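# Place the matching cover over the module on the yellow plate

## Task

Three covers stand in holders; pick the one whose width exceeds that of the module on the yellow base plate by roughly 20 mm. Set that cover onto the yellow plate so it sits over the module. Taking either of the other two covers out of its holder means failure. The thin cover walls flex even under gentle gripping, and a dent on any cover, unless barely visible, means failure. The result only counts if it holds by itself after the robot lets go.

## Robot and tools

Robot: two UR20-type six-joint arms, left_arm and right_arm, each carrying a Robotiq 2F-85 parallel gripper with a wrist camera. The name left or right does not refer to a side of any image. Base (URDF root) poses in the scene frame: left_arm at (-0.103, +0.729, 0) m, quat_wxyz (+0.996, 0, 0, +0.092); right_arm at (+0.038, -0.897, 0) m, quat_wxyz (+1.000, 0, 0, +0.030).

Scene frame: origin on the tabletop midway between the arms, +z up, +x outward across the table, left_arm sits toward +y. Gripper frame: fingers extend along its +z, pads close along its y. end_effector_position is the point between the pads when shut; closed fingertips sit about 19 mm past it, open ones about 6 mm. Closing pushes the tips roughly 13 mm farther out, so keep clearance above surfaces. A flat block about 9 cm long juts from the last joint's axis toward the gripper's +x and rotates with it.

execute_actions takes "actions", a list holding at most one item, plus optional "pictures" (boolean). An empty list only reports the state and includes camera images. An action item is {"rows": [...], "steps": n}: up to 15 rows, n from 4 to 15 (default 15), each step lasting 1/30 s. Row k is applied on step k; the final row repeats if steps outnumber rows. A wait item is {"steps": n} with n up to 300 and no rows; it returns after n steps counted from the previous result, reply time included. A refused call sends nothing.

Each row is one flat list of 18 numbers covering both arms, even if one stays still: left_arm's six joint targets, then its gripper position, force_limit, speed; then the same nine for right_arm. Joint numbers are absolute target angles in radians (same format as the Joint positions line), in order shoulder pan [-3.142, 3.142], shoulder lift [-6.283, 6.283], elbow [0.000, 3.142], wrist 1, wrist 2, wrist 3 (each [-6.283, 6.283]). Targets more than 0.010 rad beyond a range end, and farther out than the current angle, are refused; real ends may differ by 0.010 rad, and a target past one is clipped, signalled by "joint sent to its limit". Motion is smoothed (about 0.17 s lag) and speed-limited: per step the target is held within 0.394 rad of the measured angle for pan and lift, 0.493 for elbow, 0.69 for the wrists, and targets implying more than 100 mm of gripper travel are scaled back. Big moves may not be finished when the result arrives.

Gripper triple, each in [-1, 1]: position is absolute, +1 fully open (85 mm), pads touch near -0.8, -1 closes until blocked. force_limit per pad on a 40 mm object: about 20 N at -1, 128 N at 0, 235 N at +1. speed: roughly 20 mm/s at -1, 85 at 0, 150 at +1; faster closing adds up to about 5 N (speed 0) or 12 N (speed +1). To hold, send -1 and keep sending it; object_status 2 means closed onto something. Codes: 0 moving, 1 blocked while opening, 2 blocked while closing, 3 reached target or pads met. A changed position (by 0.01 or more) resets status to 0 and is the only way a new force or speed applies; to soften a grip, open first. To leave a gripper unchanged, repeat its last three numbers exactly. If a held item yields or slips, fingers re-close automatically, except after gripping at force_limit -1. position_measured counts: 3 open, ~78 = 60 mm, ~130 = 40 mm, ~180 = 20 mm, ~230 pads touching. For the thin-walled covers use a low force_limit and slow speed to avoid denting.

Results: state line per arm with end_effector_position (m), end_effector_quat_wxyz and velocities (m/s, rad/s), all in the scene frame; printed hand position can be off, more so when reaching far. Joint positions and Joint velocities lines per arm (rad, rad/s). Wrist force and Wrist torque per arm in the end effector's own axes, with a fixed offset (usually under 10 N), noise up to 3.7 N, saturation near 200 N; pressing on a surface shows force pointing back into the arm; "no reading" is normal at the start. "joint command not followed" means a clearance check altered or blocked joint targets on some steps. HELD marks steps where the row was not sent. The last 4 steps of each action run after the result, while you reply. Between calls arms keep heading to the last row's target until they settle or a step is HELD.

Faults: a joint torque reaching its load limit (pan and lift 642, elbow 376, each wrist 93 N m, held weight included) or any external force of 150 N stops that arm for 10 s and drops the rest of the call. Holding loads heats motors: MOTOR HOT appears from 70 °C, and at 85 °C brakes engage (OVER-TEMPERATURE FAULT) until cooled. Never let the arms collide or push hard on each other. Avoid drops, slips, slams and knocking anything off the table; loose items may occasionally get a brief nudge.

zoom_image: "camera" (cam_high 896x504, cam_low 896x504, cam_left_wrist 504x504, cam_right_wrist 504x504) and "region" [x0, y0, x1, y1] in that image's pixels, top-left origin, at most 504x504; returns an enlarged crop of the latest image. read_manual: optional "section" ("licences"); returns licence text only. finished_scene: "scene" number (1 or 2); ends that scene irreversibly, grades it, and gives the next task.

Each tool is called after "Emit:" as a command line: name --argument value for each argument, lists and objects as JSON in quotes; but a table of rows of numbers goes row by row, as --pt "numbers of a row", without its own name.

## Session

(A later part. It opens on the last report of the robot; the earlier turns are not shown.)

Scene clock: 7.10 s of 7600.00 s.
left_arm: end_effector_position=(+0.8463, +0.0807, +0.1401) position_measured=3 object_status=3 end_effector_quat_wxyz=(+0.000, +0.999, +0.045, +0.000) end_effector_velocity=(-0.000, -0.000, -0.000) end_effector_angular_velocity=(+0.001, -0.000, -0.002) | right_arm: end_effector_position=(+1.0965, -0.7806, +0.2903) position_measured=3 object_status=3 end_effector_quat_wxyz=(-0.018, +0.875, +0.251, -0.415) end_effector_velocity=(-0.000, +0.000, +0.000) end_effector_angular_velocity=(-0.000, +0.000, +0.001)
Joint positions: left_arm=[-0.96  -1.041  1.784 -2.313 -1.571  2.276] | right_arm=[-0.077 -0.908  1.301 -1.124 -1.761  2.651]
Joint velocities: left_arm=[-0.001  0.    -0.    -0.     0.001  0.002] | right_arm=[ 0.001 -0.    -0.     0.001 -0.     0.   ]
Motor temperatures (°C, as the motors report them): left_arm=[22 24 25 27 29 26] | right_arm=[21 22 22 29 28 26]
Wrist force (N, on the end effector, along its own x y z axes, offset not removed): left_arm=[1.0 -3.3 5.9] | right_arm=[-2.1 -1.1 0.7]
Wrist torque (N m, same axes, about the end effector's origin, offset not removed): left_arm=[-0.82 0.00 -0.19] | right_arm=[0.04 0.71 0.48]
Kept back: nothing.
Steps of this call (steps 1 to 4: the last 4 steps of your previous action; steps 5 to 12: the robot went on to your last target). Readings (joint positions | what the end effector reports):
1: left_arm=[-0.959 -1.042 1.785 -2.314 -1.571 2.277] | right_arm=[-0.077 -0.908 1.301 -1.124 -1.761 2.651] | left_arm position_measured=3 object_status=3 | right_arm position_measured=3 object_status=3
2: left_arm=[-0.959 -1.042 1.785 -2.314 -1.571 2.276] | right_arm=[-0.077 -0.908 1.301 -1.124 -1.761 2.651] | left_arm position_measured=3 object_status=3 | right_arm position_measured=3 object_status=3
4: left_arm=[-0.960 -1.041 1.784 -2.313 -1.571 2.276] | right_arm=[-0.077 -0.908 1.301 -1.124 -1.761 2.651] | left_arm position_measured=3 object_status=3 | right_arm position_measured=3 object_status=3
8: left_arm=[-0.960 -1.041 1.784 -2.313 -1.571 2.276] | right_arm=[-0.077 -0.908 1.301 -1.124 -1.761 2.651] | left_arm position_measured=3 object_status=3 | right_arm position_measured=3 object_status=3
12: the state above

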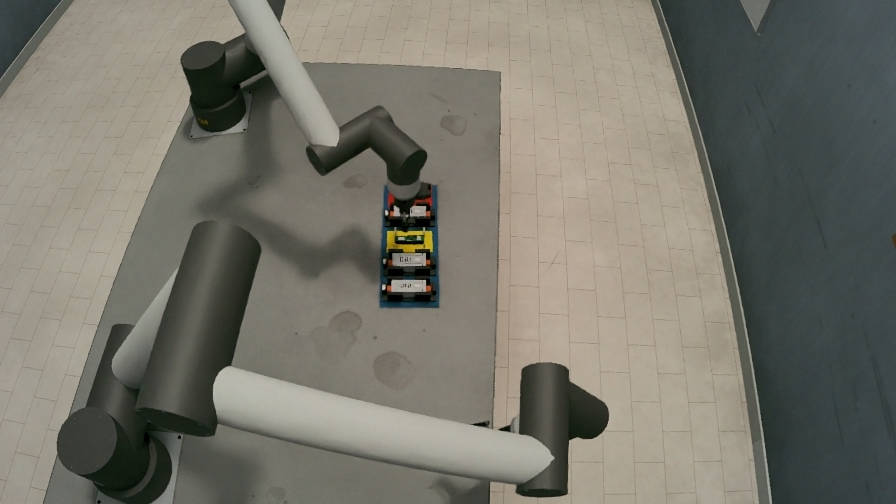

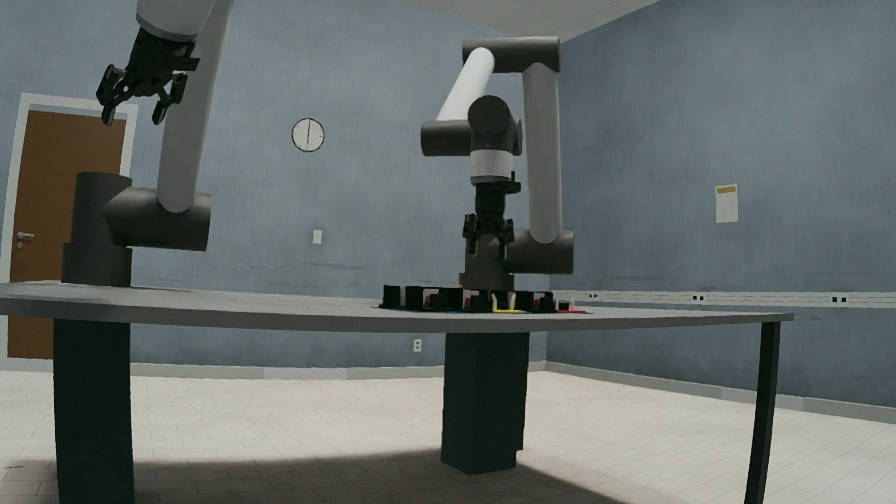

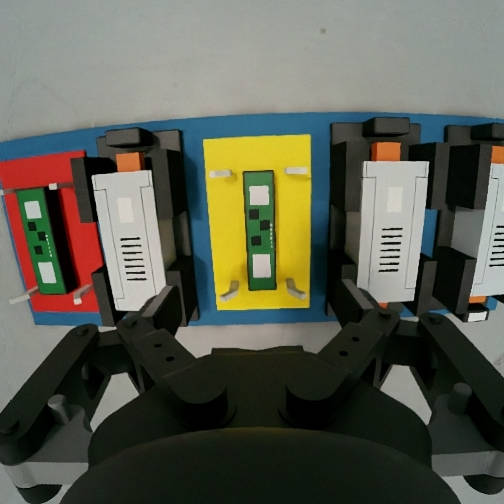

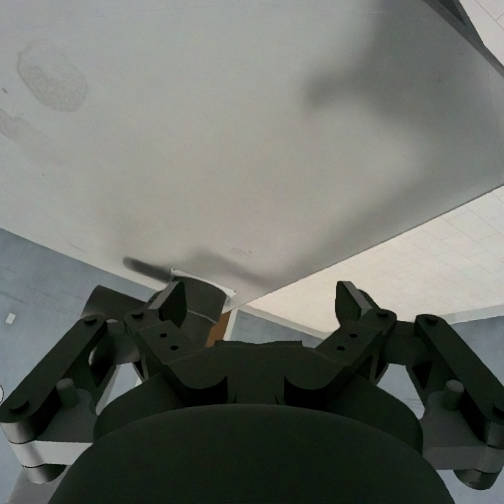

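Emit:
execute_actions --actions '[{"rows":[[-1.07,-0.9056,1.5317,-2.1969,-1.5708,2.1655,0.65,-1,-1,-0.077,-0.908,1.301,-1.124,-1.761,2.651,1,-1,0]]}]'

Emit:
execute_actions --actions '[{"rows":[[-1.07,-0.8609,1.5487,-2.2586,-1.5708,2.1655,0.65,-1,-1,-0.077,-0.908,1.301,-1.124,-1.761,2.651,1,-1,0]]}]'

Emit:
execute_actions --actions '[{"steps":12}]' --pictures true

Emit:
zoom_image --camera "cam_low" --region '[360, 220, 530, 325]'

Emit:
zoom_image --camera "cam_high" --region '[365, 230, 455, 320]'

Scene clock: 7.80 s of 7600.00 s.
left_arm: end_effector_position=(+0.8635, -0.1151, +0.1385) position_measured=17 object_status=0 end_effector_quat_wxyz=(-0.001, +0.999, +0.046, -0.001) end_effector_velocity=(+0.016, -0.278, +0.015) end_effector_angular_velocity=(-0.022, -0.019, -0.000) | right_arm: end_effector_position=(+1.0965, -0.7806, +0.2903) position_measured=3 object_status=3 end_effector_quat_wxyz=(-0.018, +0.875, +0.251, -0.415) end_effector_velocity=(+0.000, -0.000, -0.000) end_effector_angular_velocity=(-0.000, +0.000, +0.000)
Joint positions: left_arm=[-1.06  -0.918  1.557 -2.207 -1.571  2.175] | right_arm=[-0.077 -0.908  1.301 -1.124 -1.761  2.651]
Joint velocities: left_arm=[-0.131  0.168 -0.335  0.139  0.    -0.13 ] | right_arm=[ 0.  0. -0. -0. -0. -0.]
Motor temperatures (°C, as the motors report them): left_arm=[22 24 25 27 29 26] | right_arm=[21 22 22 29 28 26]
Wrist force (N, on the end effector, along its own x y z axes, offset not removed): left_arm=[-1.0 12.5 2.9] | right_arm=[0.1 6.3 -1.9]
Wrist torque (N m, same axes, about the end effector's origin, offset not removed): left_arm=[1.81 0.41 -0.06] | right_arm=[1.45 0.41 0.56]
Steps of this call (steps 1 to 10: the robot went on to your last target; steps 11 to 21: the first 11 steps of this action). Readings (joint positions | what the end effector reports):
11: left_arm=[-0.960 -1.041 1.783 -2.313 -1.571 2.275] | right_arm=[-0.077 -0.908 1.301 -1.124 -1.761 2.651] | left_arm position_measured=3 object_status=0 | right_arm position_measured=3 object_status=3
12: left_arm=[-0.967 -1.033 1.775 -2.305 -1.571 2.268] | right_arm=[-0.077 -0.908 1.301 -1.124 -1.761 2.651] | left_arm position_measured=3 object_status=0 | right_arm position_measured=3 object_status=3
14: left_arm=[-0.992 -1.003 1.721 -2.279 -1.571 2.243] | right_arm=[-0.077 -0.908 1.301 -1.124 -1.761 2.651] | left_arm position_measured=5 object_status=0 | right_arm position_measured=3 object_status=3
18: left_arm=[-1.037 -0.948 1.616 -2.232 -1.571 2.199] | right_arm=[-0.077 -0.908 1.301 -1.124 -1.761 2.651] | left_arm position_measured=12 object_status=0 | right_arm position_measured=3 object_status=3
21: the state above

Scene clock: 8.30 s of 7600.00 s.
left_arm: end_effector_position=(+0.8661, -0.1375, +0.0809) position_measured=44 object_status=0 end_effector_quat_wxyz=(-0.000, +0.999, +0.046, -0.000) end_effector_velocity=(-0.001, -0.004, -0.014) end_effector_angular_velocity=(-0.001, -0.001, -0.001) | right_arm: end_effector_position=(+1.0965, -0.7806, +0.2903) position_measured=3 object_status=3 end_effector_quat_wxyz=(-0.018, +0.875, +0.251, -0.415) end_effector_velocity=(-0.000, +0.000, -0.000) end_effector_angular_velocity=(+0.000, +0.000, -0.000)
Joint positions: left_arm=[-1.07  -0.862  1.548 -2.258 -1.571  2.166] | right_arm=[-0.077 -0.908  1.301 -1.124 -1.761  2.651]
Joint velocities: left_arm=[-0.003  0.011  0.003 -0.015  0.    -0.002] | right_arm=[ 0. -0.  0. -0.  0. -0.]
Motor temperatures (°C, as the motors report them): left_arm=[22 24 25 27 29 26] | right_arm=[21 22 22 29 28 26]
Wrist force (N, on the end effector, along its own x y z axes, offset not removed): left_arm=[-1.2 -1.2 7.6] | right_arm=[-1.7 1.8 -2.6]
Wrist torque (N m, same axes, about the end effector's origin, offset not removed): left_arm=[-0.53 0.59 -0.14] | right_arm=[0.58 0.63 0.50]
Steps of this call (steps 1 to 4: the last 4 steps of your previous action; steps 5 to 15: the first 11 steps of this action). Readings (joint positions | what the end effector reports):
5: left_arm=[-1.069 -0.906 1.535 -2.198 -1.571 2.167] | right_arm=[-0.077 -0.908 1.301 -1.124 -1.761 2.651] | left_arm position_measured=26 object_status=0 | right_arm position_measured=3 object_status=3
6: left_arm=[-1.069 -0.900 1.536 -2.206 -1.571 2.166] | right_arm=[-0.077 -0.908 1.301 -1.124 -1.761 2.651] | left_arm position_measured=28 object_status=0 | right_arm position_measured=3 object_status=3
8: left_arm=[-1.070 -0.878 1.543 -2.234 -1.571 2.166] | right_arm=[-0.077 -0.908 1.301 -1.124 -1.761 2.651] | left_arm position_measured=31 object_status=0 | right_arm position_measured=3 object_status=3
12: left_arm=[-1.070 -0.864 1.548 -2.254 -1.571 2.166] | right_arm=[-0.077 -0.908 1.301 -1.124 -1.761 2.651] | left_arm position_measured=38 object_status=0 | right_arm position_measured=3 object_status=3
15: the state above

Scene clock: 8.70 s of 7600.00 s.
left_arm: end_effector_position=(+0.8661, -0.1376, +0.0800) position_measured=47 object_status=3 end_effector_quat_wxyz=(+0.000, +0.999, +0.046, +0.000) end_effector_velocity=(+0.001, +0.002, -0.001) end_effector_angular_velocity=(+0.001, +0.001, -0.000) | right_arm: end_effector_position=(+1.0965, -0.7806, +0.2903) position_measured=3 object_status=3 end_effector_quat_wxyz=(-0.018, +0.875, +0.251, -0.415) end_effector_velocity=(-0.000, +0.000, -0.000) end_effector_angular_velocity=(-0.000, +0.001, +0.000)
Joint positions: left_arm=[-1.07  -0.861  1.549 -2.259 -1.571  2.166] | right_arm=[-0.077 -0.908  1.301 -1.124 -1.761  2.651]
Joint velocities: left_arm=[ 0.001  0.001  0.    -0.    -0.     0.002] | right_arm=[ 0.    -0.     0.001 -0.    -0.     0.   ]
Motor temperatures (°C, as the motors report them): left_arm=[22 24 25 27 29 26] | right_arm=[21 22 22 29 28 26]
Wrist force (N, on the end effector, along its own x y z axes, offset not removed): left_arm=[-2.1 1.0 7.0] | right_arm=[-2.1 2.9 -3.5]
Wrist torque (N m, same axes, about the end effector's origin, offset not removed): left_arm=[-0.12 0.63 -0.05] | right_arm=[0.81 0.76 0.42]
Kept back: nothing.
Steps of this call (steps 1 to 4: the last 4 steps of your previous action; steps 5 to 12: the robot went on to your last target). Readings (joint positions | what the end effector reports):
1: left_arm=[-1.070 -0.861 1.549 -2.258 -1.571 2.166] | right_arm=[-0.077 -0.908 1.301 -1.124 -1.761 2.651] | left_arm position_measured=45 object_status=0 | right_arm position_measured=3 object_status=3
2: left_arm=[-1.070 -0.861 1.549 -2.258 -1.571 2.166] | right_arm=[-0.077 -0.908 1.301 -1.124 -1.761 2.651] | left_arm position_measured=46 object_status=0 | right_arm position_measured=3 object_status=3
4: left_arm=[-1.070 -0.861 1.549 -2.258 -1.571 2.166] | right_arm=[-0.077 -0.908 1.301 -1.124 -1.761 2.651] | left_arm position_measured=47 object_status=0 | right_arm position_measured=3 object_status=3
8: left_arm=[-1.070 -0.861 1.549 -2.259 -1.571 2.166] | right_arm=[-0.077 -0.908 1.301 -1.124 -1.761 2.651] | left_arm position_measured=47 object_status=0 | right_arm position_measured=3 object_status=3
12: the state above

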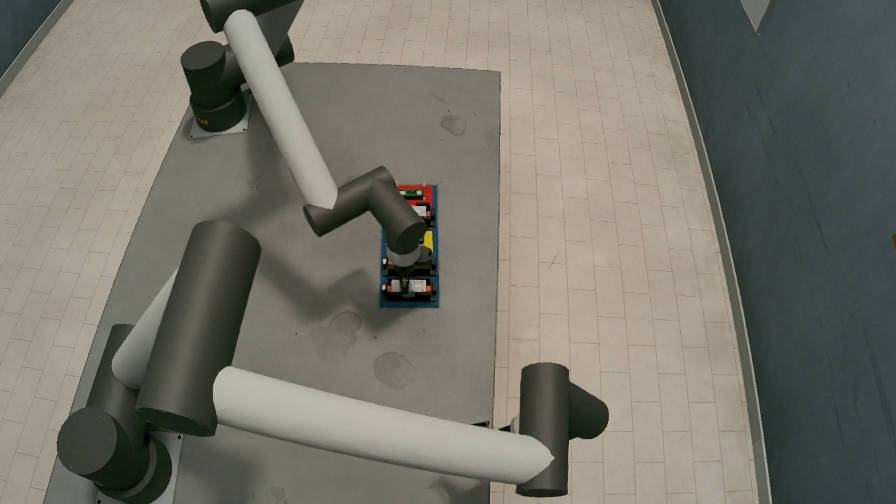

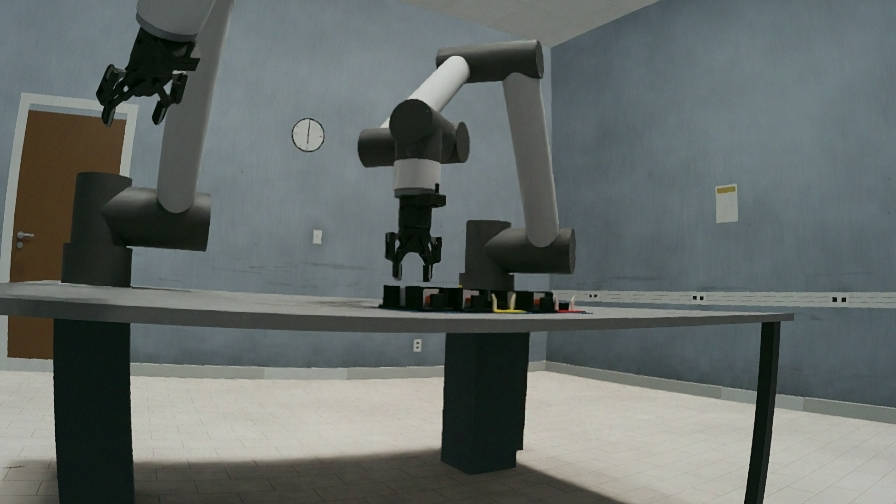

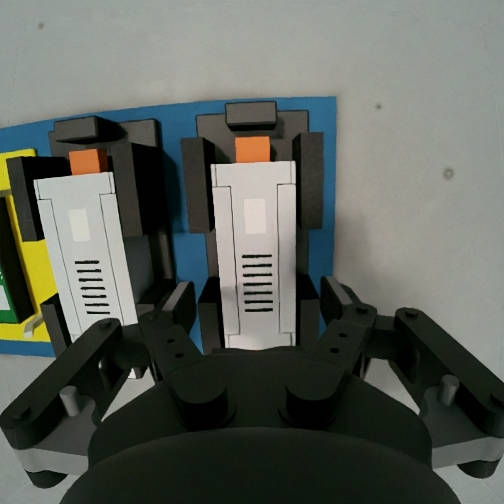

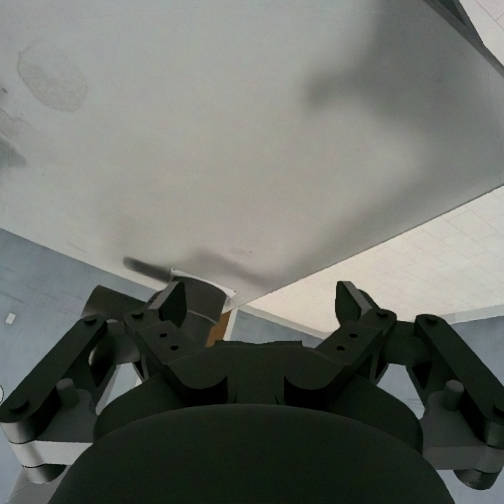

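Region (360, 220, 530, 325) of cam_low's 896x504 image, scaled by 2.965, with more detail than that image has; it fills the top 311 rows of this view, and the rest is white.

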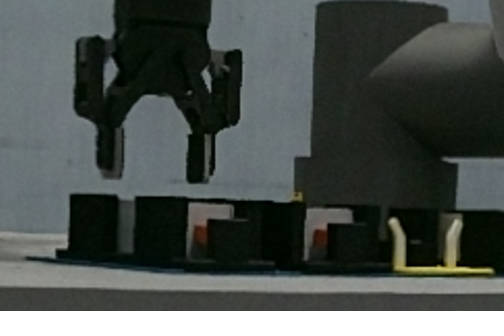

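Region (365, 230, 455, 320) of cam_high's 896x504 image, scaled by 5.600, with more detail than that image has.

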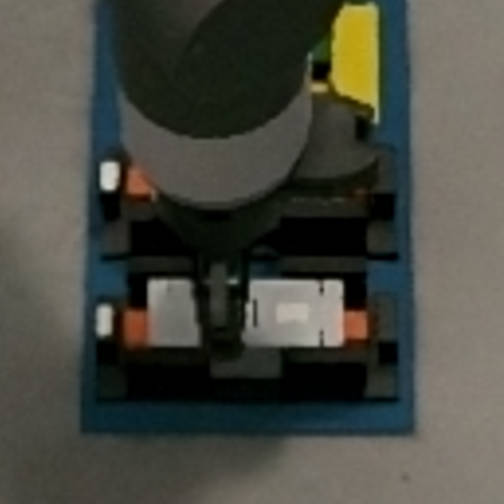

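Emit:
execute_actions --actions '[{"rows":[[-1.0623,-0.8536,1.534,-2.2512,-1.5708,2.173,0.65,-1,-1,-0.077,-0.908,1.301,-1.124,-1.761,2.651,1,-1,0]],"steps":8}]'

Emit:
execute_actions --actions '[{"rows":[[-1.0623,-0.8387,1.5395,-2.2716,-1.5708,2.173,0.65,-1,-1,-0.077,-0.908,1.301,-1.124,-1.761,2.651,1,-1,0]]}]' --pictures true

Emit:
zoom_image --camera "cam_left_wrist" --region '[150, 150, 370, 360]'

Scene clock: 9.33 s of 7600.00 s.
left_arm: end_effector_position=(+0.8736, -0.1368, +0.0799) position_measured=47 object_status=3 end_effector_quat_wxyz=(+0.000, +0.999, +0.046, +0.000) end_effector_velocity=(+0.054, +0.005, -0.000) end_effector_angular_velocity=(+0.001, +0.001, -0.001) | right_arm: end_effector_position=(+1.0965, -0.7806, +0.2903) position_measured=3 object_status=3 end_effector_quat_wxyz=(-0.018, +0.875, +0.251, -0.415) end_effector_velocity=(-0.000, +0.000, -0.001) end_effector_angular_velocity=(-0.000, +0.001, +0.000)
Joint positions: left_arm=[-1.065 -0.856  1.539 -2.254 -1.571  2.17 ] | right_arm=[-0.077 -0.908  1.301 -1.124 -1.761  2.651]
Joint velocities: left_arm=[ 0.035  0.034 -0.068  0.035 -0.     0.036] | right_arm=[ 0.     0.001  0.    -0.    -0.    -0.   ]
Motor temperatures (°C, as the motors report them): left_arm=[22 24 25 27 29 26] | right_arm=[21 22 22 29 28 26]
Wrist force (N, on the end effector, along its own x y z axes, offset not removed): left_arm=[-1.7 1.1 3.7] | right_arm=[-1.0 0.2 -1.9]
Wrist torque (N m, same axes, about the end effector's origin, offset not removed): left_arm=[-0.09 0.74 0.02] | right_arm=[0.31 0.41 0.67]
Steps of this call (steps 1 to 15: the robot went on to your last target; steps 16 to 19: the first 4 steps of this action). Readings (joint positions | what the end effector reports):
16: left_arm=[-1.070 -0.861 1.549 -2.259 -1.571 2.166] | right_arm=[-0.077 -0.908 1.301 -1.124 -1.761 2.651] | left_arm position_measured=47 object_status=3 | right_arm position_measured=3 object_status=3
17: left_arm=[-1.068 -0.859 1.546 -2.257 -1.571 2.167] | right_arm=[-0.077 -0.908 1.301 -1.124 -1.761 2.651] | left_arm position_measured=47 object_status=3 | right_arm position_measured=3 object_status=3
19: the state above

Scene clock: 9.83 s of 7600.00 s.
left_arm: end_effector_position=(+0.8780, -0.1365, +0.0604) position_measured=47 object_status=3 end_effector_quat_wxyz=(-0.000, +0.999, +0.046, +0.000) end_effector_velocity=(+0.000, -0.000, -0.004) end_effector_angular_velocity=(-0.000, -0.000, +0.002) | right_arm: end_effector_position=(+1.0965, -0.7806, +0.2903) position_measured=3 object_status=3 end_effector_quat_wxyz=(-0.018, +0.875, +0.251, -0.415) end_effector_velocity=(-0.000, +0.000, +0.000) end_effector_angular_velocity=(+0.000, -0.000, -0.000)
Joint positions: left_arm=[-1.062 -0.839  1.539 -2.271 -1.571  2.173] | right_arm=[-0.077 -0.908  1.301 -1.124 -1.761  2.651]
Joint velocities: left_arm=[-0.     0.003  0.001 -0.004  0.    -0.002] | right_arm=[-0. -0.  0. -0.  0.  0.]
Motor temperatures (°C, as the motors report them): left_arm=[22 24 25 27 29 26] | right_arm=[21 22 22 29 28 26]
Wrist force (N, on the end effector, along its own x y z axes, offset not removed): left_arm=[-3.0 1.1 6.5] | right_arm=[-2.9 1.6 -2.6]
Wrist torque (N m, same axes, about the end effector's origin, offset not removed): left_arm=[-0.17 0.78 -0.16] | right_arm=[0.56 0.91 0.52]
Steps of this call (steps 1 to 4: the last 4 steps of your previous action; steps 5 to 15: the first 11 steps of this action). Readings (joint positions | what the end effector reports):
5: left_arm=[-1.063 -0.854 1.535 -2.252 -1.571 2.173] | right_arm=[-0.077 -0.908 1.301 -1.124 -1.761 2.651] | left_arm position_measured=47 object_status=3 | right_arm position_measured=3 object_status=3
6: left_arm=[-1.063 -0.851 1.535 -2.255 -1.571 2.173] | right_arm=[-0.077 -0.908 1.301 -1.124 -1.761 2.651] | left_arm position_measured=47 object_status=3 | right_arm position_measured=3 object_status=3
8: left_arm=[-1.062 -0.844 1.538 -2.264 -1.571 2.173] | right_arm=[-0.077 -0.908 1.301 -1.124 -1.761 2.651] | left_arm position_measured=47 object_status=3 | right_arm position_measured=3 object_status=3
12: left_arm=[-1.062 -0.840 1.539 -2.270 -1.571 2.173] | right_arm=[-0.077 -0.908 1.301 -1.124 -1.761 2.651] | left_arm position_measured=47 object_status=3 | right_arm position_measured=3 object_status=3
15: the state above

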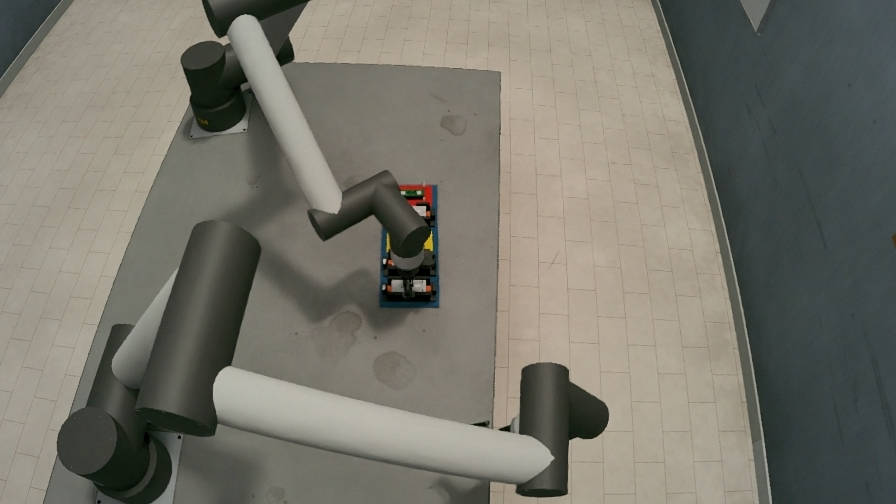

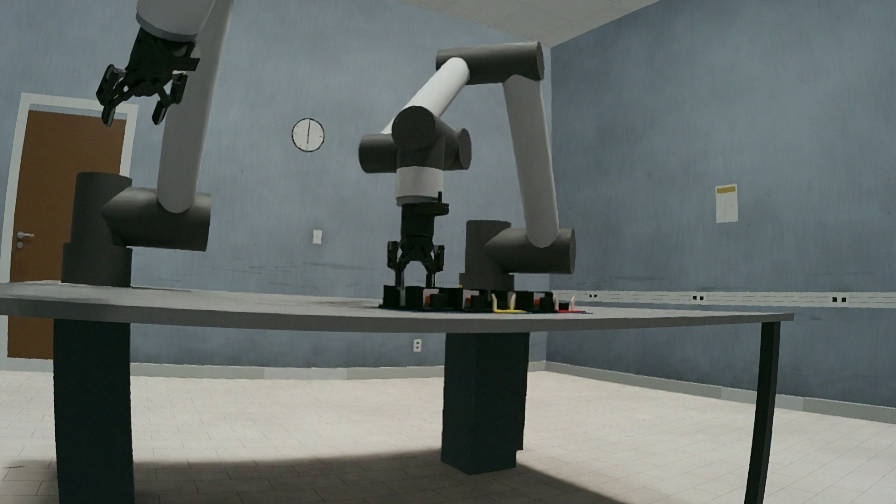

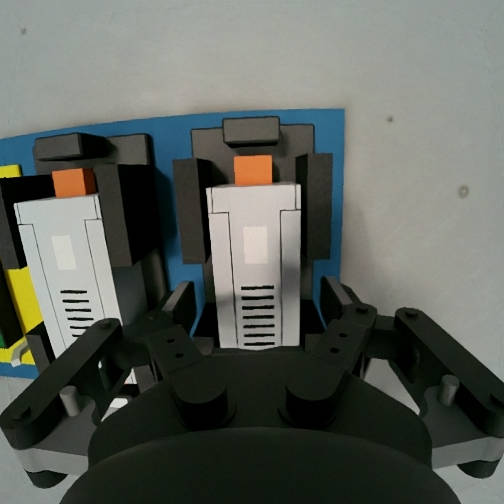

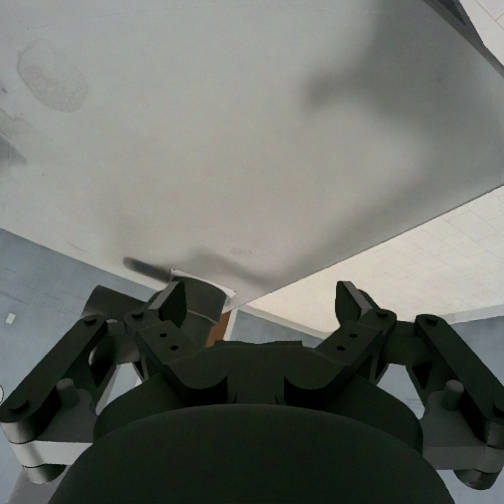

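Region (150, 150, 370, 360) of cam_left_wrist's 504x504 image, scaled by 2.291, with more detail than that image has; it fills the top 481 rows of this view, and the rest is white.

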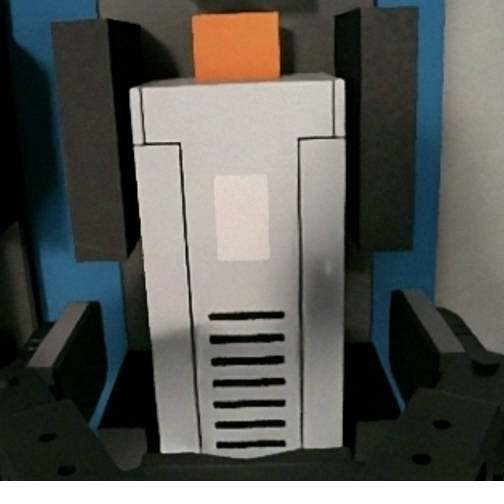

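Emit:
execute_actions --actions '[{"rows":[[-1.0623,-0.8238,1.545,-2.292,-1.5708,2.173,0.65,-1,-1,-0.077,-0.908,1.301,-1.124,-1.761,2.651,1,-1,0]],"steps":10}]'

Emit:
execute_actions --actions '[{"rows":[[-1.0623,-0.8238,1.545,-2.292,-1.5708,2.173,-1,-1,-1,-0.077,-0.908,1.301,-1.124,-1.761,2.651,1,-1,0]]}]'

Emit:
execute_actions --actions '[{"steps":35}]'

Emit:
execute_actions --actions '[{"rows":[[-1.0623,-0.8268,1.5439,-2.2879,-1.5708,2.173,-1,-1,-1,-0.077,-0.908,1.301,-1.124,-1.761,2.651,1,-1,0]]}]' --pictures true

Emit:
zoom_image --camera "cam_low" --region '[360, 220, 530, 325]'

Scene clock: 10.27 s of 7600.00 s.
left_arm: end_effector_position=(+0.8779, -0.1363, +0.0430) position_measured=47 object_status=3 end_effector_quat_wxyz=(-0.000, +0.999, +0.046, -0.000) end_effector_velocity=(+0.002, +0.000, -0.037) end_effector_angular_velocity=(-0.003, -0.002, +0.000) | right_arm: end_effector_position=(+1.0965, -0.7806, +0.2903) position_measured=3 object_status=3 end_effector_quat_wxyz=(-0.018, +0.875, +0.251, -0.415) end_effector_velocity=(-0.000, -0.000, -0.001) end_effector_angular_velocity=(+0.000, +0.001, -0.001)
Joint positions: left_arm=[-1.062 -0.826  1.544 -2.289 -1.571  2.173] | right_arm=[-0.077 -0.908  1.301 -1.124 -1.761  2.651]
Joint velocities: left_arm=[ 0.001  0.028  0.01  -0.042 -0.     0.001] | right_arm=[-0.  0.  0.  0.  0. -0.]
Motor temperatures (°C, as the motors report them): left_arm=[22 24 25 27 29 26] | right_arm=[21 22 22 29 28 26]
Wrist force (N, on the end effector, along its own x y z axes, offset not removed): left_arm=[-1.9 -3.4 6.2] | right_arm=[-1.9 2.5 -2.4]
Wrist torque (N m, same axes, about the end effector's origin, offset not removed): left_arm=[-1.02 0.57 0.02] | right_arm=[0.72 0.73 0.56]
Steps of this call (steps 1 to 4: the last 4 steps of your previous action; steps 5 to 7: the robot went on to your last target; steps 8 to 13: the first 6 steps of this action). Readings (joint positions | what the end effector reports):
8: left_arm=[-1.062 -0.838 1.540 -2.272 -1.571 2.173] | right_arm=[-0.077 -0.908 1.301 -1.124 -1.761 2.651] | left_arm position_measured=47 object_status=3 | right_arm position_measured=3 object_status=3
9: left_arm=[-1.062 -0.836 1.541 -2.276 -1.571 2.173] | right_arm=[-0.077 -0.908 1.301 -1.124 -1.761 2.651] | left_arm position_measured=47 object_status=3 | right_arm position_measured=3 object_status=3
11: left_arm=[-1.062 -0.829 1.543 -2.285 -1.571 2.173] | right_arm=[-0.077 -0.908 1.301 -1.124 -1.761 2.651] | left_arm position_measured=47 object_status=3 | right_arm position_measured=3 object_status=3
13: the state above

Scene clock: 10.77 s of 7600.00 s.
left_arm: end_effector_position=(+0.8779, -0.1363, +0.0402) position_measured=62 object_status=0 end_effector_quat_wxyz=(+0.000, +0.999, +0.046, +0.000) end_effector_velocity=(+0.000, -0.000, -0.001) end_effector_angular_velocity=(+0.000, +0.000, -0.001) | right_arm: end_effector_position=(+1.0965, -0.7806, +0.2903) position_measured=3 object_status=3 end_effector_quat_wxyz=(-0.018, +0.875, +0.251, -0.415) end_effector_velocity=(+0.000, +0.000, -0.000) end_effector_angular_velocity=(-0.000, +0.000, +0.000)
Joint positions: left_arm=[-1.062 -0.824  1.545 -2.292 -1.571  2.173] | right_arm=[-0.077 -0.908  1.301 -1.124 -1.761  2.651]
Joint velocities: left_arm=[-0.     0.001 -0.001  0.    -0.     0.001] | right_arm=[ 0.  0. -0. -0. -0.  0.]
Motor temperatures (°C, as the motors report them): left_arm=[22 24 25 27 29 26] | right_arm=[21 22 22 29 28 26]
Wrist force (N, on the end effector, along its own x y z axes, offset not removed): left_arm=[-2.5 -3.5 5.1] | right_arm=[1.3 0.3 -3.3]
Wrist torque (N m, same axes, about the end effector's origin, offset not removed): left_arm=[-0.95 0.74 -0.11] | right_arm=[0.14 0.15 0.55]
Steps of this call (steps 1 to 4: the last 4 steps of your previous action; steps 5 to 15: the first 11 steps of this action). Readings (joint positions | what the end effector reports):
5: left_arm=[-1.062 -0.824 1.545 -2.292 -1.571 2.173] | right_arm=[-0.077 -0.908 1.301 -1.124 -1.761 2.651] | left_arm position_measured=47 object_status=0 | right_arm position_measured=3 object_status=3
6: left_arm=[-1.062 -0.824 1.545 -2.292 -1.571 2.173] | right_arm=[-0.077 -0.908 1.301 -1.124 -1.761 2.651] | left_arm position_measured=48 object_status=0 | right_arm position_measured=3 object_status=3
8: left_arm=[-1.062 -0.824 1.545 -2.292 -1.571 2.173] | right_arm=[-0.077 -0.908 1.301 -1.124 -1.761 2.651] | left_arm position_measured=50 object_status=0 | right_arm position_measured=3 object_status=3
12: left_arm=[-1.062 -0.824 1.545 -2.292 -1.571 2.173] | right_arm=[-0.077 -0.908 1.301 -1.124 -1.761 2.651] | left_arm position_measured=56 object_status=0 | right_arm position_measured=3 object_status=3
15: the state above

Scene clock: 11.93 s of 7600.00 s.
left_arm: end_effector_position=(+0.8779, -0.1363, +0.0402) position_measured=119 object_status=0 end_effector_quat_wxyz=(+0.000, +0.999, +0.046, +0.000) end_effector_velocity=(-0.001, -0.002, +0.003) end_effector_angular_velocity=(-0.002, -0.001, -0.000) | right_arm: end_effector_position=(+1.0965, -0.7806, +0.2903) position_measured=3 object_status=3 end_effector_quat_wxyz=(-0.018, +0.875, +0.251, -0.415) end_effector_velocity=(-0.000, +0.000, +0.000) end_effector_angular_velocity=(-0.000, +0.000, +0.001)
Joint positions: left_arm=[-1.062 -0.824  1.545 -2.292 -1.571  2.173] | right_arm=[-0.077 -0.908  1.301 -1.124 -1.761  2.651]
Joint velocities: left_arm=[-0.001 -0.002 -0.     0.    -0.    -0.001] | right_arm=[ 0.    -0.     0.     0.    -0.001 -0.   ]
Motor temperatures (°C, as the motors report them): left_arm=[22 24 25 27 29 26] | right_arm=[21 22 22 29 28 26]
Wrist force (N, on the end effector, along its own x y z axes, offset not removed): left_arm=[-1.5 8.5 -1.5] | right_arm=[-3.9 3.6 -3.1]
Wrist torque (N m, same axes, about the end effector's origin, offset not removed): left_arm=[-0.11 0.45 0.08] | right_arm=[0.75 1.04 0.40]
Kept back: nothing.
Steps of this call (steps 1 to 4: the last 4 steps of your previous action; steps 5 to 15: the robot went on to your last target; steps 16 to 35: nothing new was sent). Readings (joint positions | what the end effector reports):
1: left_arm=[-1.062 -0.824 1.545 -2.292 -1.571 2.173] | right_arm=[-0.077 -0.908 1.301 -1.124 -1.761 2.651] | left_arm position_measured=63 object_status=0 | right_arm position_measured=3 object_status=3
2: left_arm=[-1.062 -0.824 1.545 -2.292 -1.571 2.173] | right_arm=[-0.077 -0.908 1.301 -1.124 -1.761 2.651] | left_arm position_measured=65 object_status=0 | right_arm position_measured=3 object_status=3
4: left_arm=[-1.062 -0.824 1.545 -2.292 -1.571 2.173] | right_arm=[-0.077 -0.908 1.301 -1.124 -1.761 2.651] | left_arm position_measured=69 object_status=0 | right_arm position_measured=3 object_status=3
8: left_arm=[-1.062 -0.824 1.545 -2.292 -1.571 2.173] | right_arm=[-0.077 -0.908 1.301 -1.124 -1.761 2.651] | left_arm position_measured=76 object_status=0 | right_arm position_measured=3 object_status=3
35: the state above
All arms were judged still, so your last target was given up. Only a new action makes them travel on or press farther. Fingers that are still opening or closing keep moving.

Scene clock: 12.30 s of 7600.00 s.
left_arm: end_effector_position=(+0.8779, -0.1363, +0.0438) position_measured=120 object_status=2 end_effector_quat_wxyz=(-0.000, +0.999, +0.046, -0.000) end_effector_velocity=(+0.002, +0.002, +0.002) end_effector_angular_velocity=(-0.001, -0.000, +0.002) | right_arm: end_effector_position=(+1.0965, -0.7806, +0.2903) position_measured=3 object_status=3 end_effector_quat_wxyz=(-0.018, +0.875, +0.251, -0.415) end_effector_velocity=(-0.000, -0.001, -0.000) end_effector_angular_velocity=(+0.000, +0.000, -0.000)
Joint positions: left_arm=[-1.062 -0.827  1.544 -2.288 -1.571  2.173] | right_arm=[-0.077 -0.908  1.301 -1.124 -1.761  2.651]
Joint velocities: left_arm=[ 0.002 -0.002 -0.     0.001 -0.     0.001] | right_arm=[-0.  0.  0.  0. -0. -0.]
Motor temperatures (°C, as the motors report them): left_arm=[22 24 25 27 29 26] | right_arm=[21 22 22 29 28 26]
Wrist force (N, on the end effector, along its own x y z axes, offset not removed): left_arm=[0.8 7.2 11.0] | right_arm=[-2.8 0.3 -4.7]
Wrist torque (N m, same axes, about the end effector's origin, offset not removed): left_arm=[-0.64 0.13 0.03] | right_arm=[0.34 0.83 0.55]
Steps of this call (steps 1 to 11: the first 11 steps of this action). Readings (joint positions | what the end effector reports):
1: left_arm=[-1.062 -0.824 1.545 -2.292 -1.571 2.173] | right_arm=[-0.077 -0.908 1.301 -1.124 -1.761 2.651] | left_arm position_measured=119 object_status=0 | right_arm position_measured=3 object_status=3
2: left_arm=[-1.062 -0.824 1.545 -2.291 -1.571 2.173] | right_arm=[-0.077 -0.908 1.301 -1.124 -1.761 2.651] | left_arm position_measured=119 object_status=0 | right_arm position_measured=3 object_status=3
4: left_arm=[-1.062 -0.826 1.545 -2.290 -1.571 2.173] | right_arm=[-0.077 -0.908 1.301 -1.124 -1.761 2.651] | left_arm position_measured=120 object_status=0 | right_arm position_measured=3 object_status=3
8: left_arm=[-1.062 -0.826 1.544 -2.288 -1.571 2.173] | right_arm=[-0.077 -0.908 1.301 -1.124 -1.761 2.651] | left_arm position_measured=120 object_status=2 | right_arm position_measured=3 object_status=3
11: the state above

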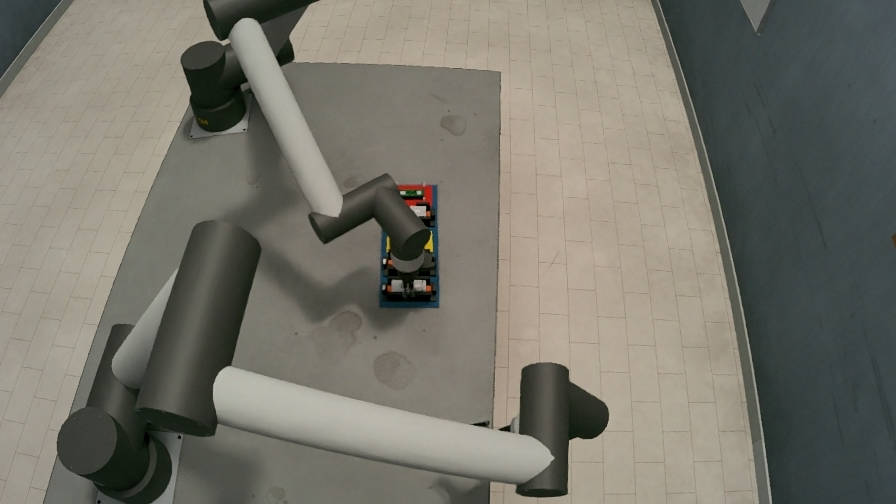

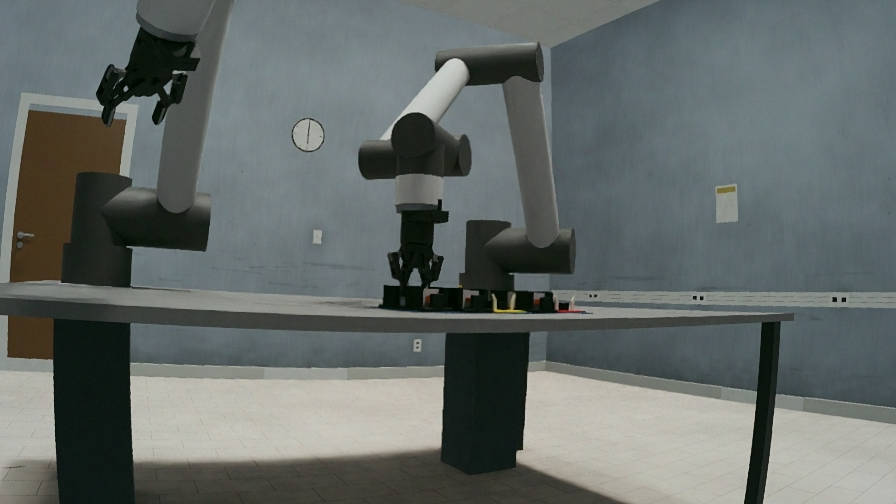

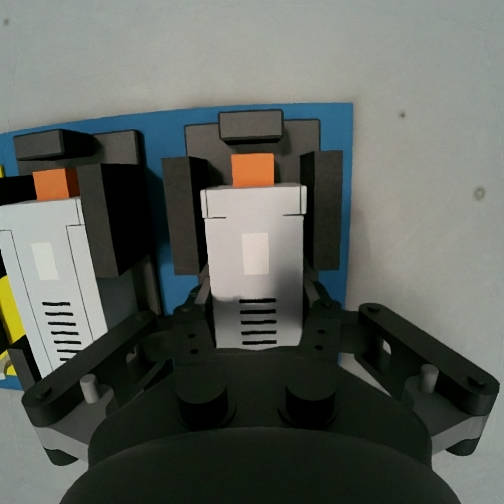

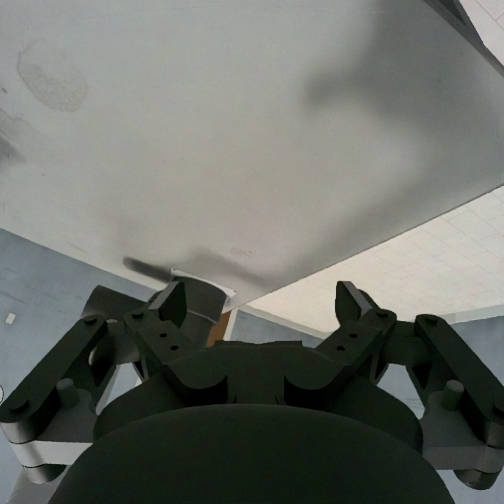

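Region (360, 220, 530, 325) of cam_low's 896x504 image, scaled by 2.965, with more detail than that image has; it fills the top 311 rows of this view, and the rest is white.

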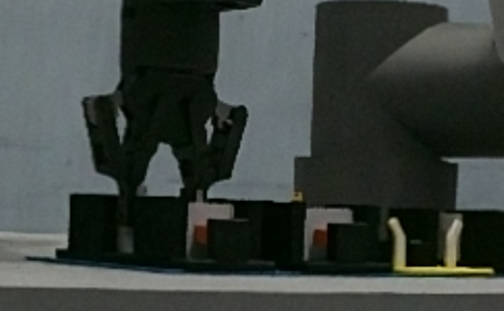

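Emit:
execute_actions --actions '[{"rows":[[-1.0625,-0.8303,1.5421,-2.2826,-1.5708,2.173,-1,-1,-1,-0.077,-0.908,1.301,-1.124,-1.761,2.651,1,-1,0]]}]' --pictures true

Emit:
zoom_image --camera "cam_low" --region '[360, 220, 530, 325]'

Scene clock: 12.83 s of 7600.00 s.
left_arm: end_effector_position=(+0.8780, -0.1367, +0.0490) position_measured=120 object_status=2 end_effector_quat_wxyz=(-0.000, +0.999, +0.046, -0.000) end_effector_velocity=(-0.001, +0.000, -0.000) end_effector_angular_velocity=(+0.001, +0.001, +0.001) | right_arm: end_effector_position=(+1.0965, -0.7806, +0.2903) position_measured=3 object_status=3 end_effector_quat_wxyz=(-0.018, +0.875, +0.251, -0.415) end_effector_velocity=(-0.000, +0.000, +0.000) end_effector_angular_velocity=(+0.000, +0.000, -0.000)
Joint positions: left_arm=[-1.062 -0.83   1.542 -2.283 -1.571  2.173] | right_arm=[-0.077 -0.908  1.301 -1.124 -1.761  2.651]
Joint velocities: left_arm=[-0.001 -0.001  0.001  0.001  0.    -0.001] | right_arm=[ 0. -0. -0.  0.  0.  0.]
Motor temperatures (°C, as the motors report them): left_arm=[22 24 25 27 29 26] | right_arm=[21 22 22 29 28 26]
Wrist force (N, on the end effector, along its own x y z axes, offset not removed): left_arm=[-1.6 -0.8 12.8] | right_arm=[-2.6 4.7 -2.2]
Wrist torque (N m, same axes, about the end effector's origin, offset not removed): left_arm=[-0.37 0.63 -0.01] | right_arm=[1.03 0.84 0.61]
Steps of this call (steps 1 to 4: the last 4 steps of your previous action; step 5: the robot went on to your last target; steps 6 to 16: the first 11 steps of this action). Readings (joint positions | what the end effector reports):
6: left_arm=[-1.062 -0.827 1.544 -2.288 -1.571 2.173] | right_arm=[-0.077 -0.908 1.301 -1.124 -1.761 2.651] | left_arm position_measured=120 object_status=2 | right_arm position_measured=3 object_status=3
7: left_arm=[-1.062 -0.827 1.544 -2.287 -1.571 2.173] | right_arm=[-0.077 -0.908 1.301 -1.124 -1.761 2.651] | left_arm position_measured=120 object_status=2 | right_arm position_measured=3 object_status=3
9: left_arm=[-1.062 -0.829 1.543 -2.284 -1.571 2.173] | right_arm=[-0.077 -0.908 1.301 -1.124 -1.761 2.651] | left_arm position_measured=120 object_status=2 | right_arm position_measured=3 object_status=3
13: left_arm=[-1.062 -0.830 1.542 -2.283 -1.571 2.173] | right_arm=[-0.077 -0.908 1.301 -1.124 -1.761 2.651] | left_arm position_measured=120 object_status=2 | right_arm position_measured=3 object_status=3
16: the state above

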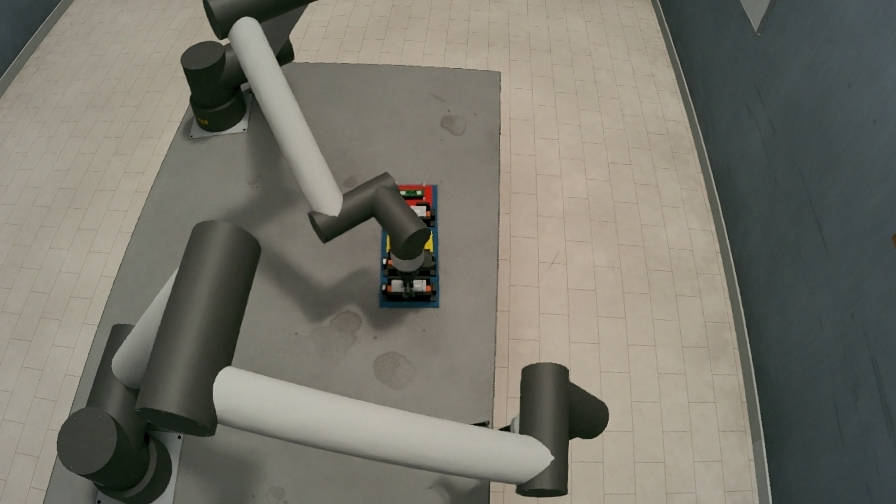

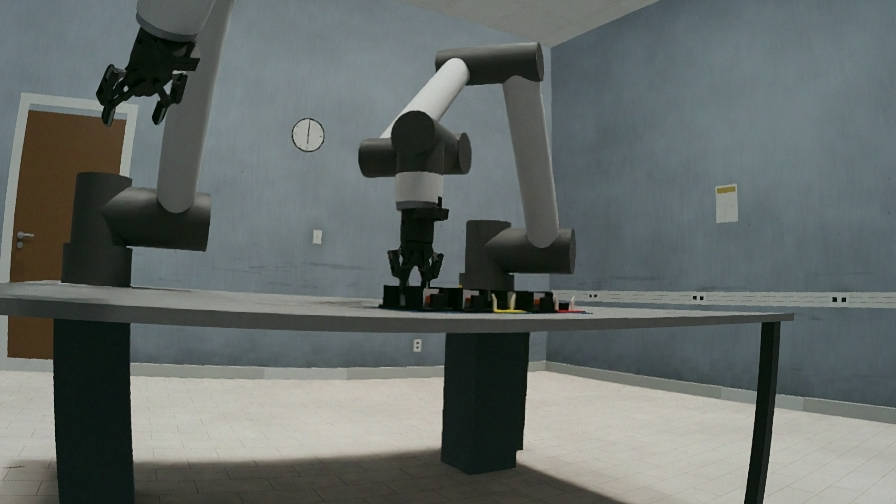

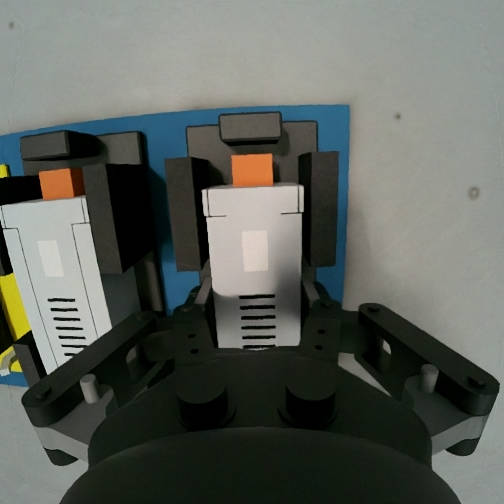

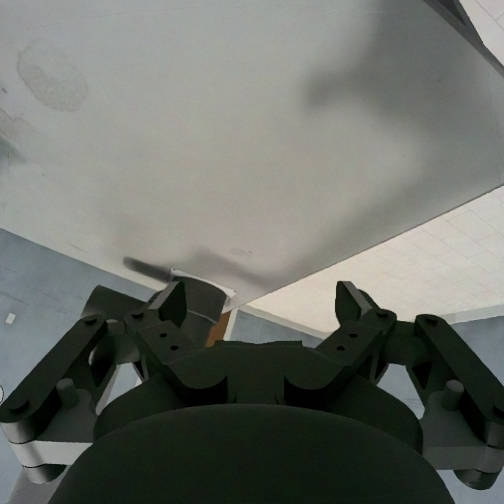

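Region (360, 220, 530, 325) of cam_low's 896x504 image, scaled by 2.965, with more detail than that image has; it fills the top 311 rows of this view, and the rest is white.

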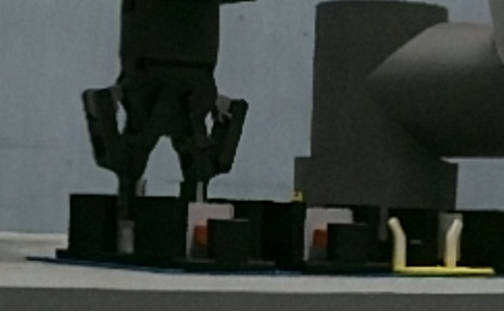

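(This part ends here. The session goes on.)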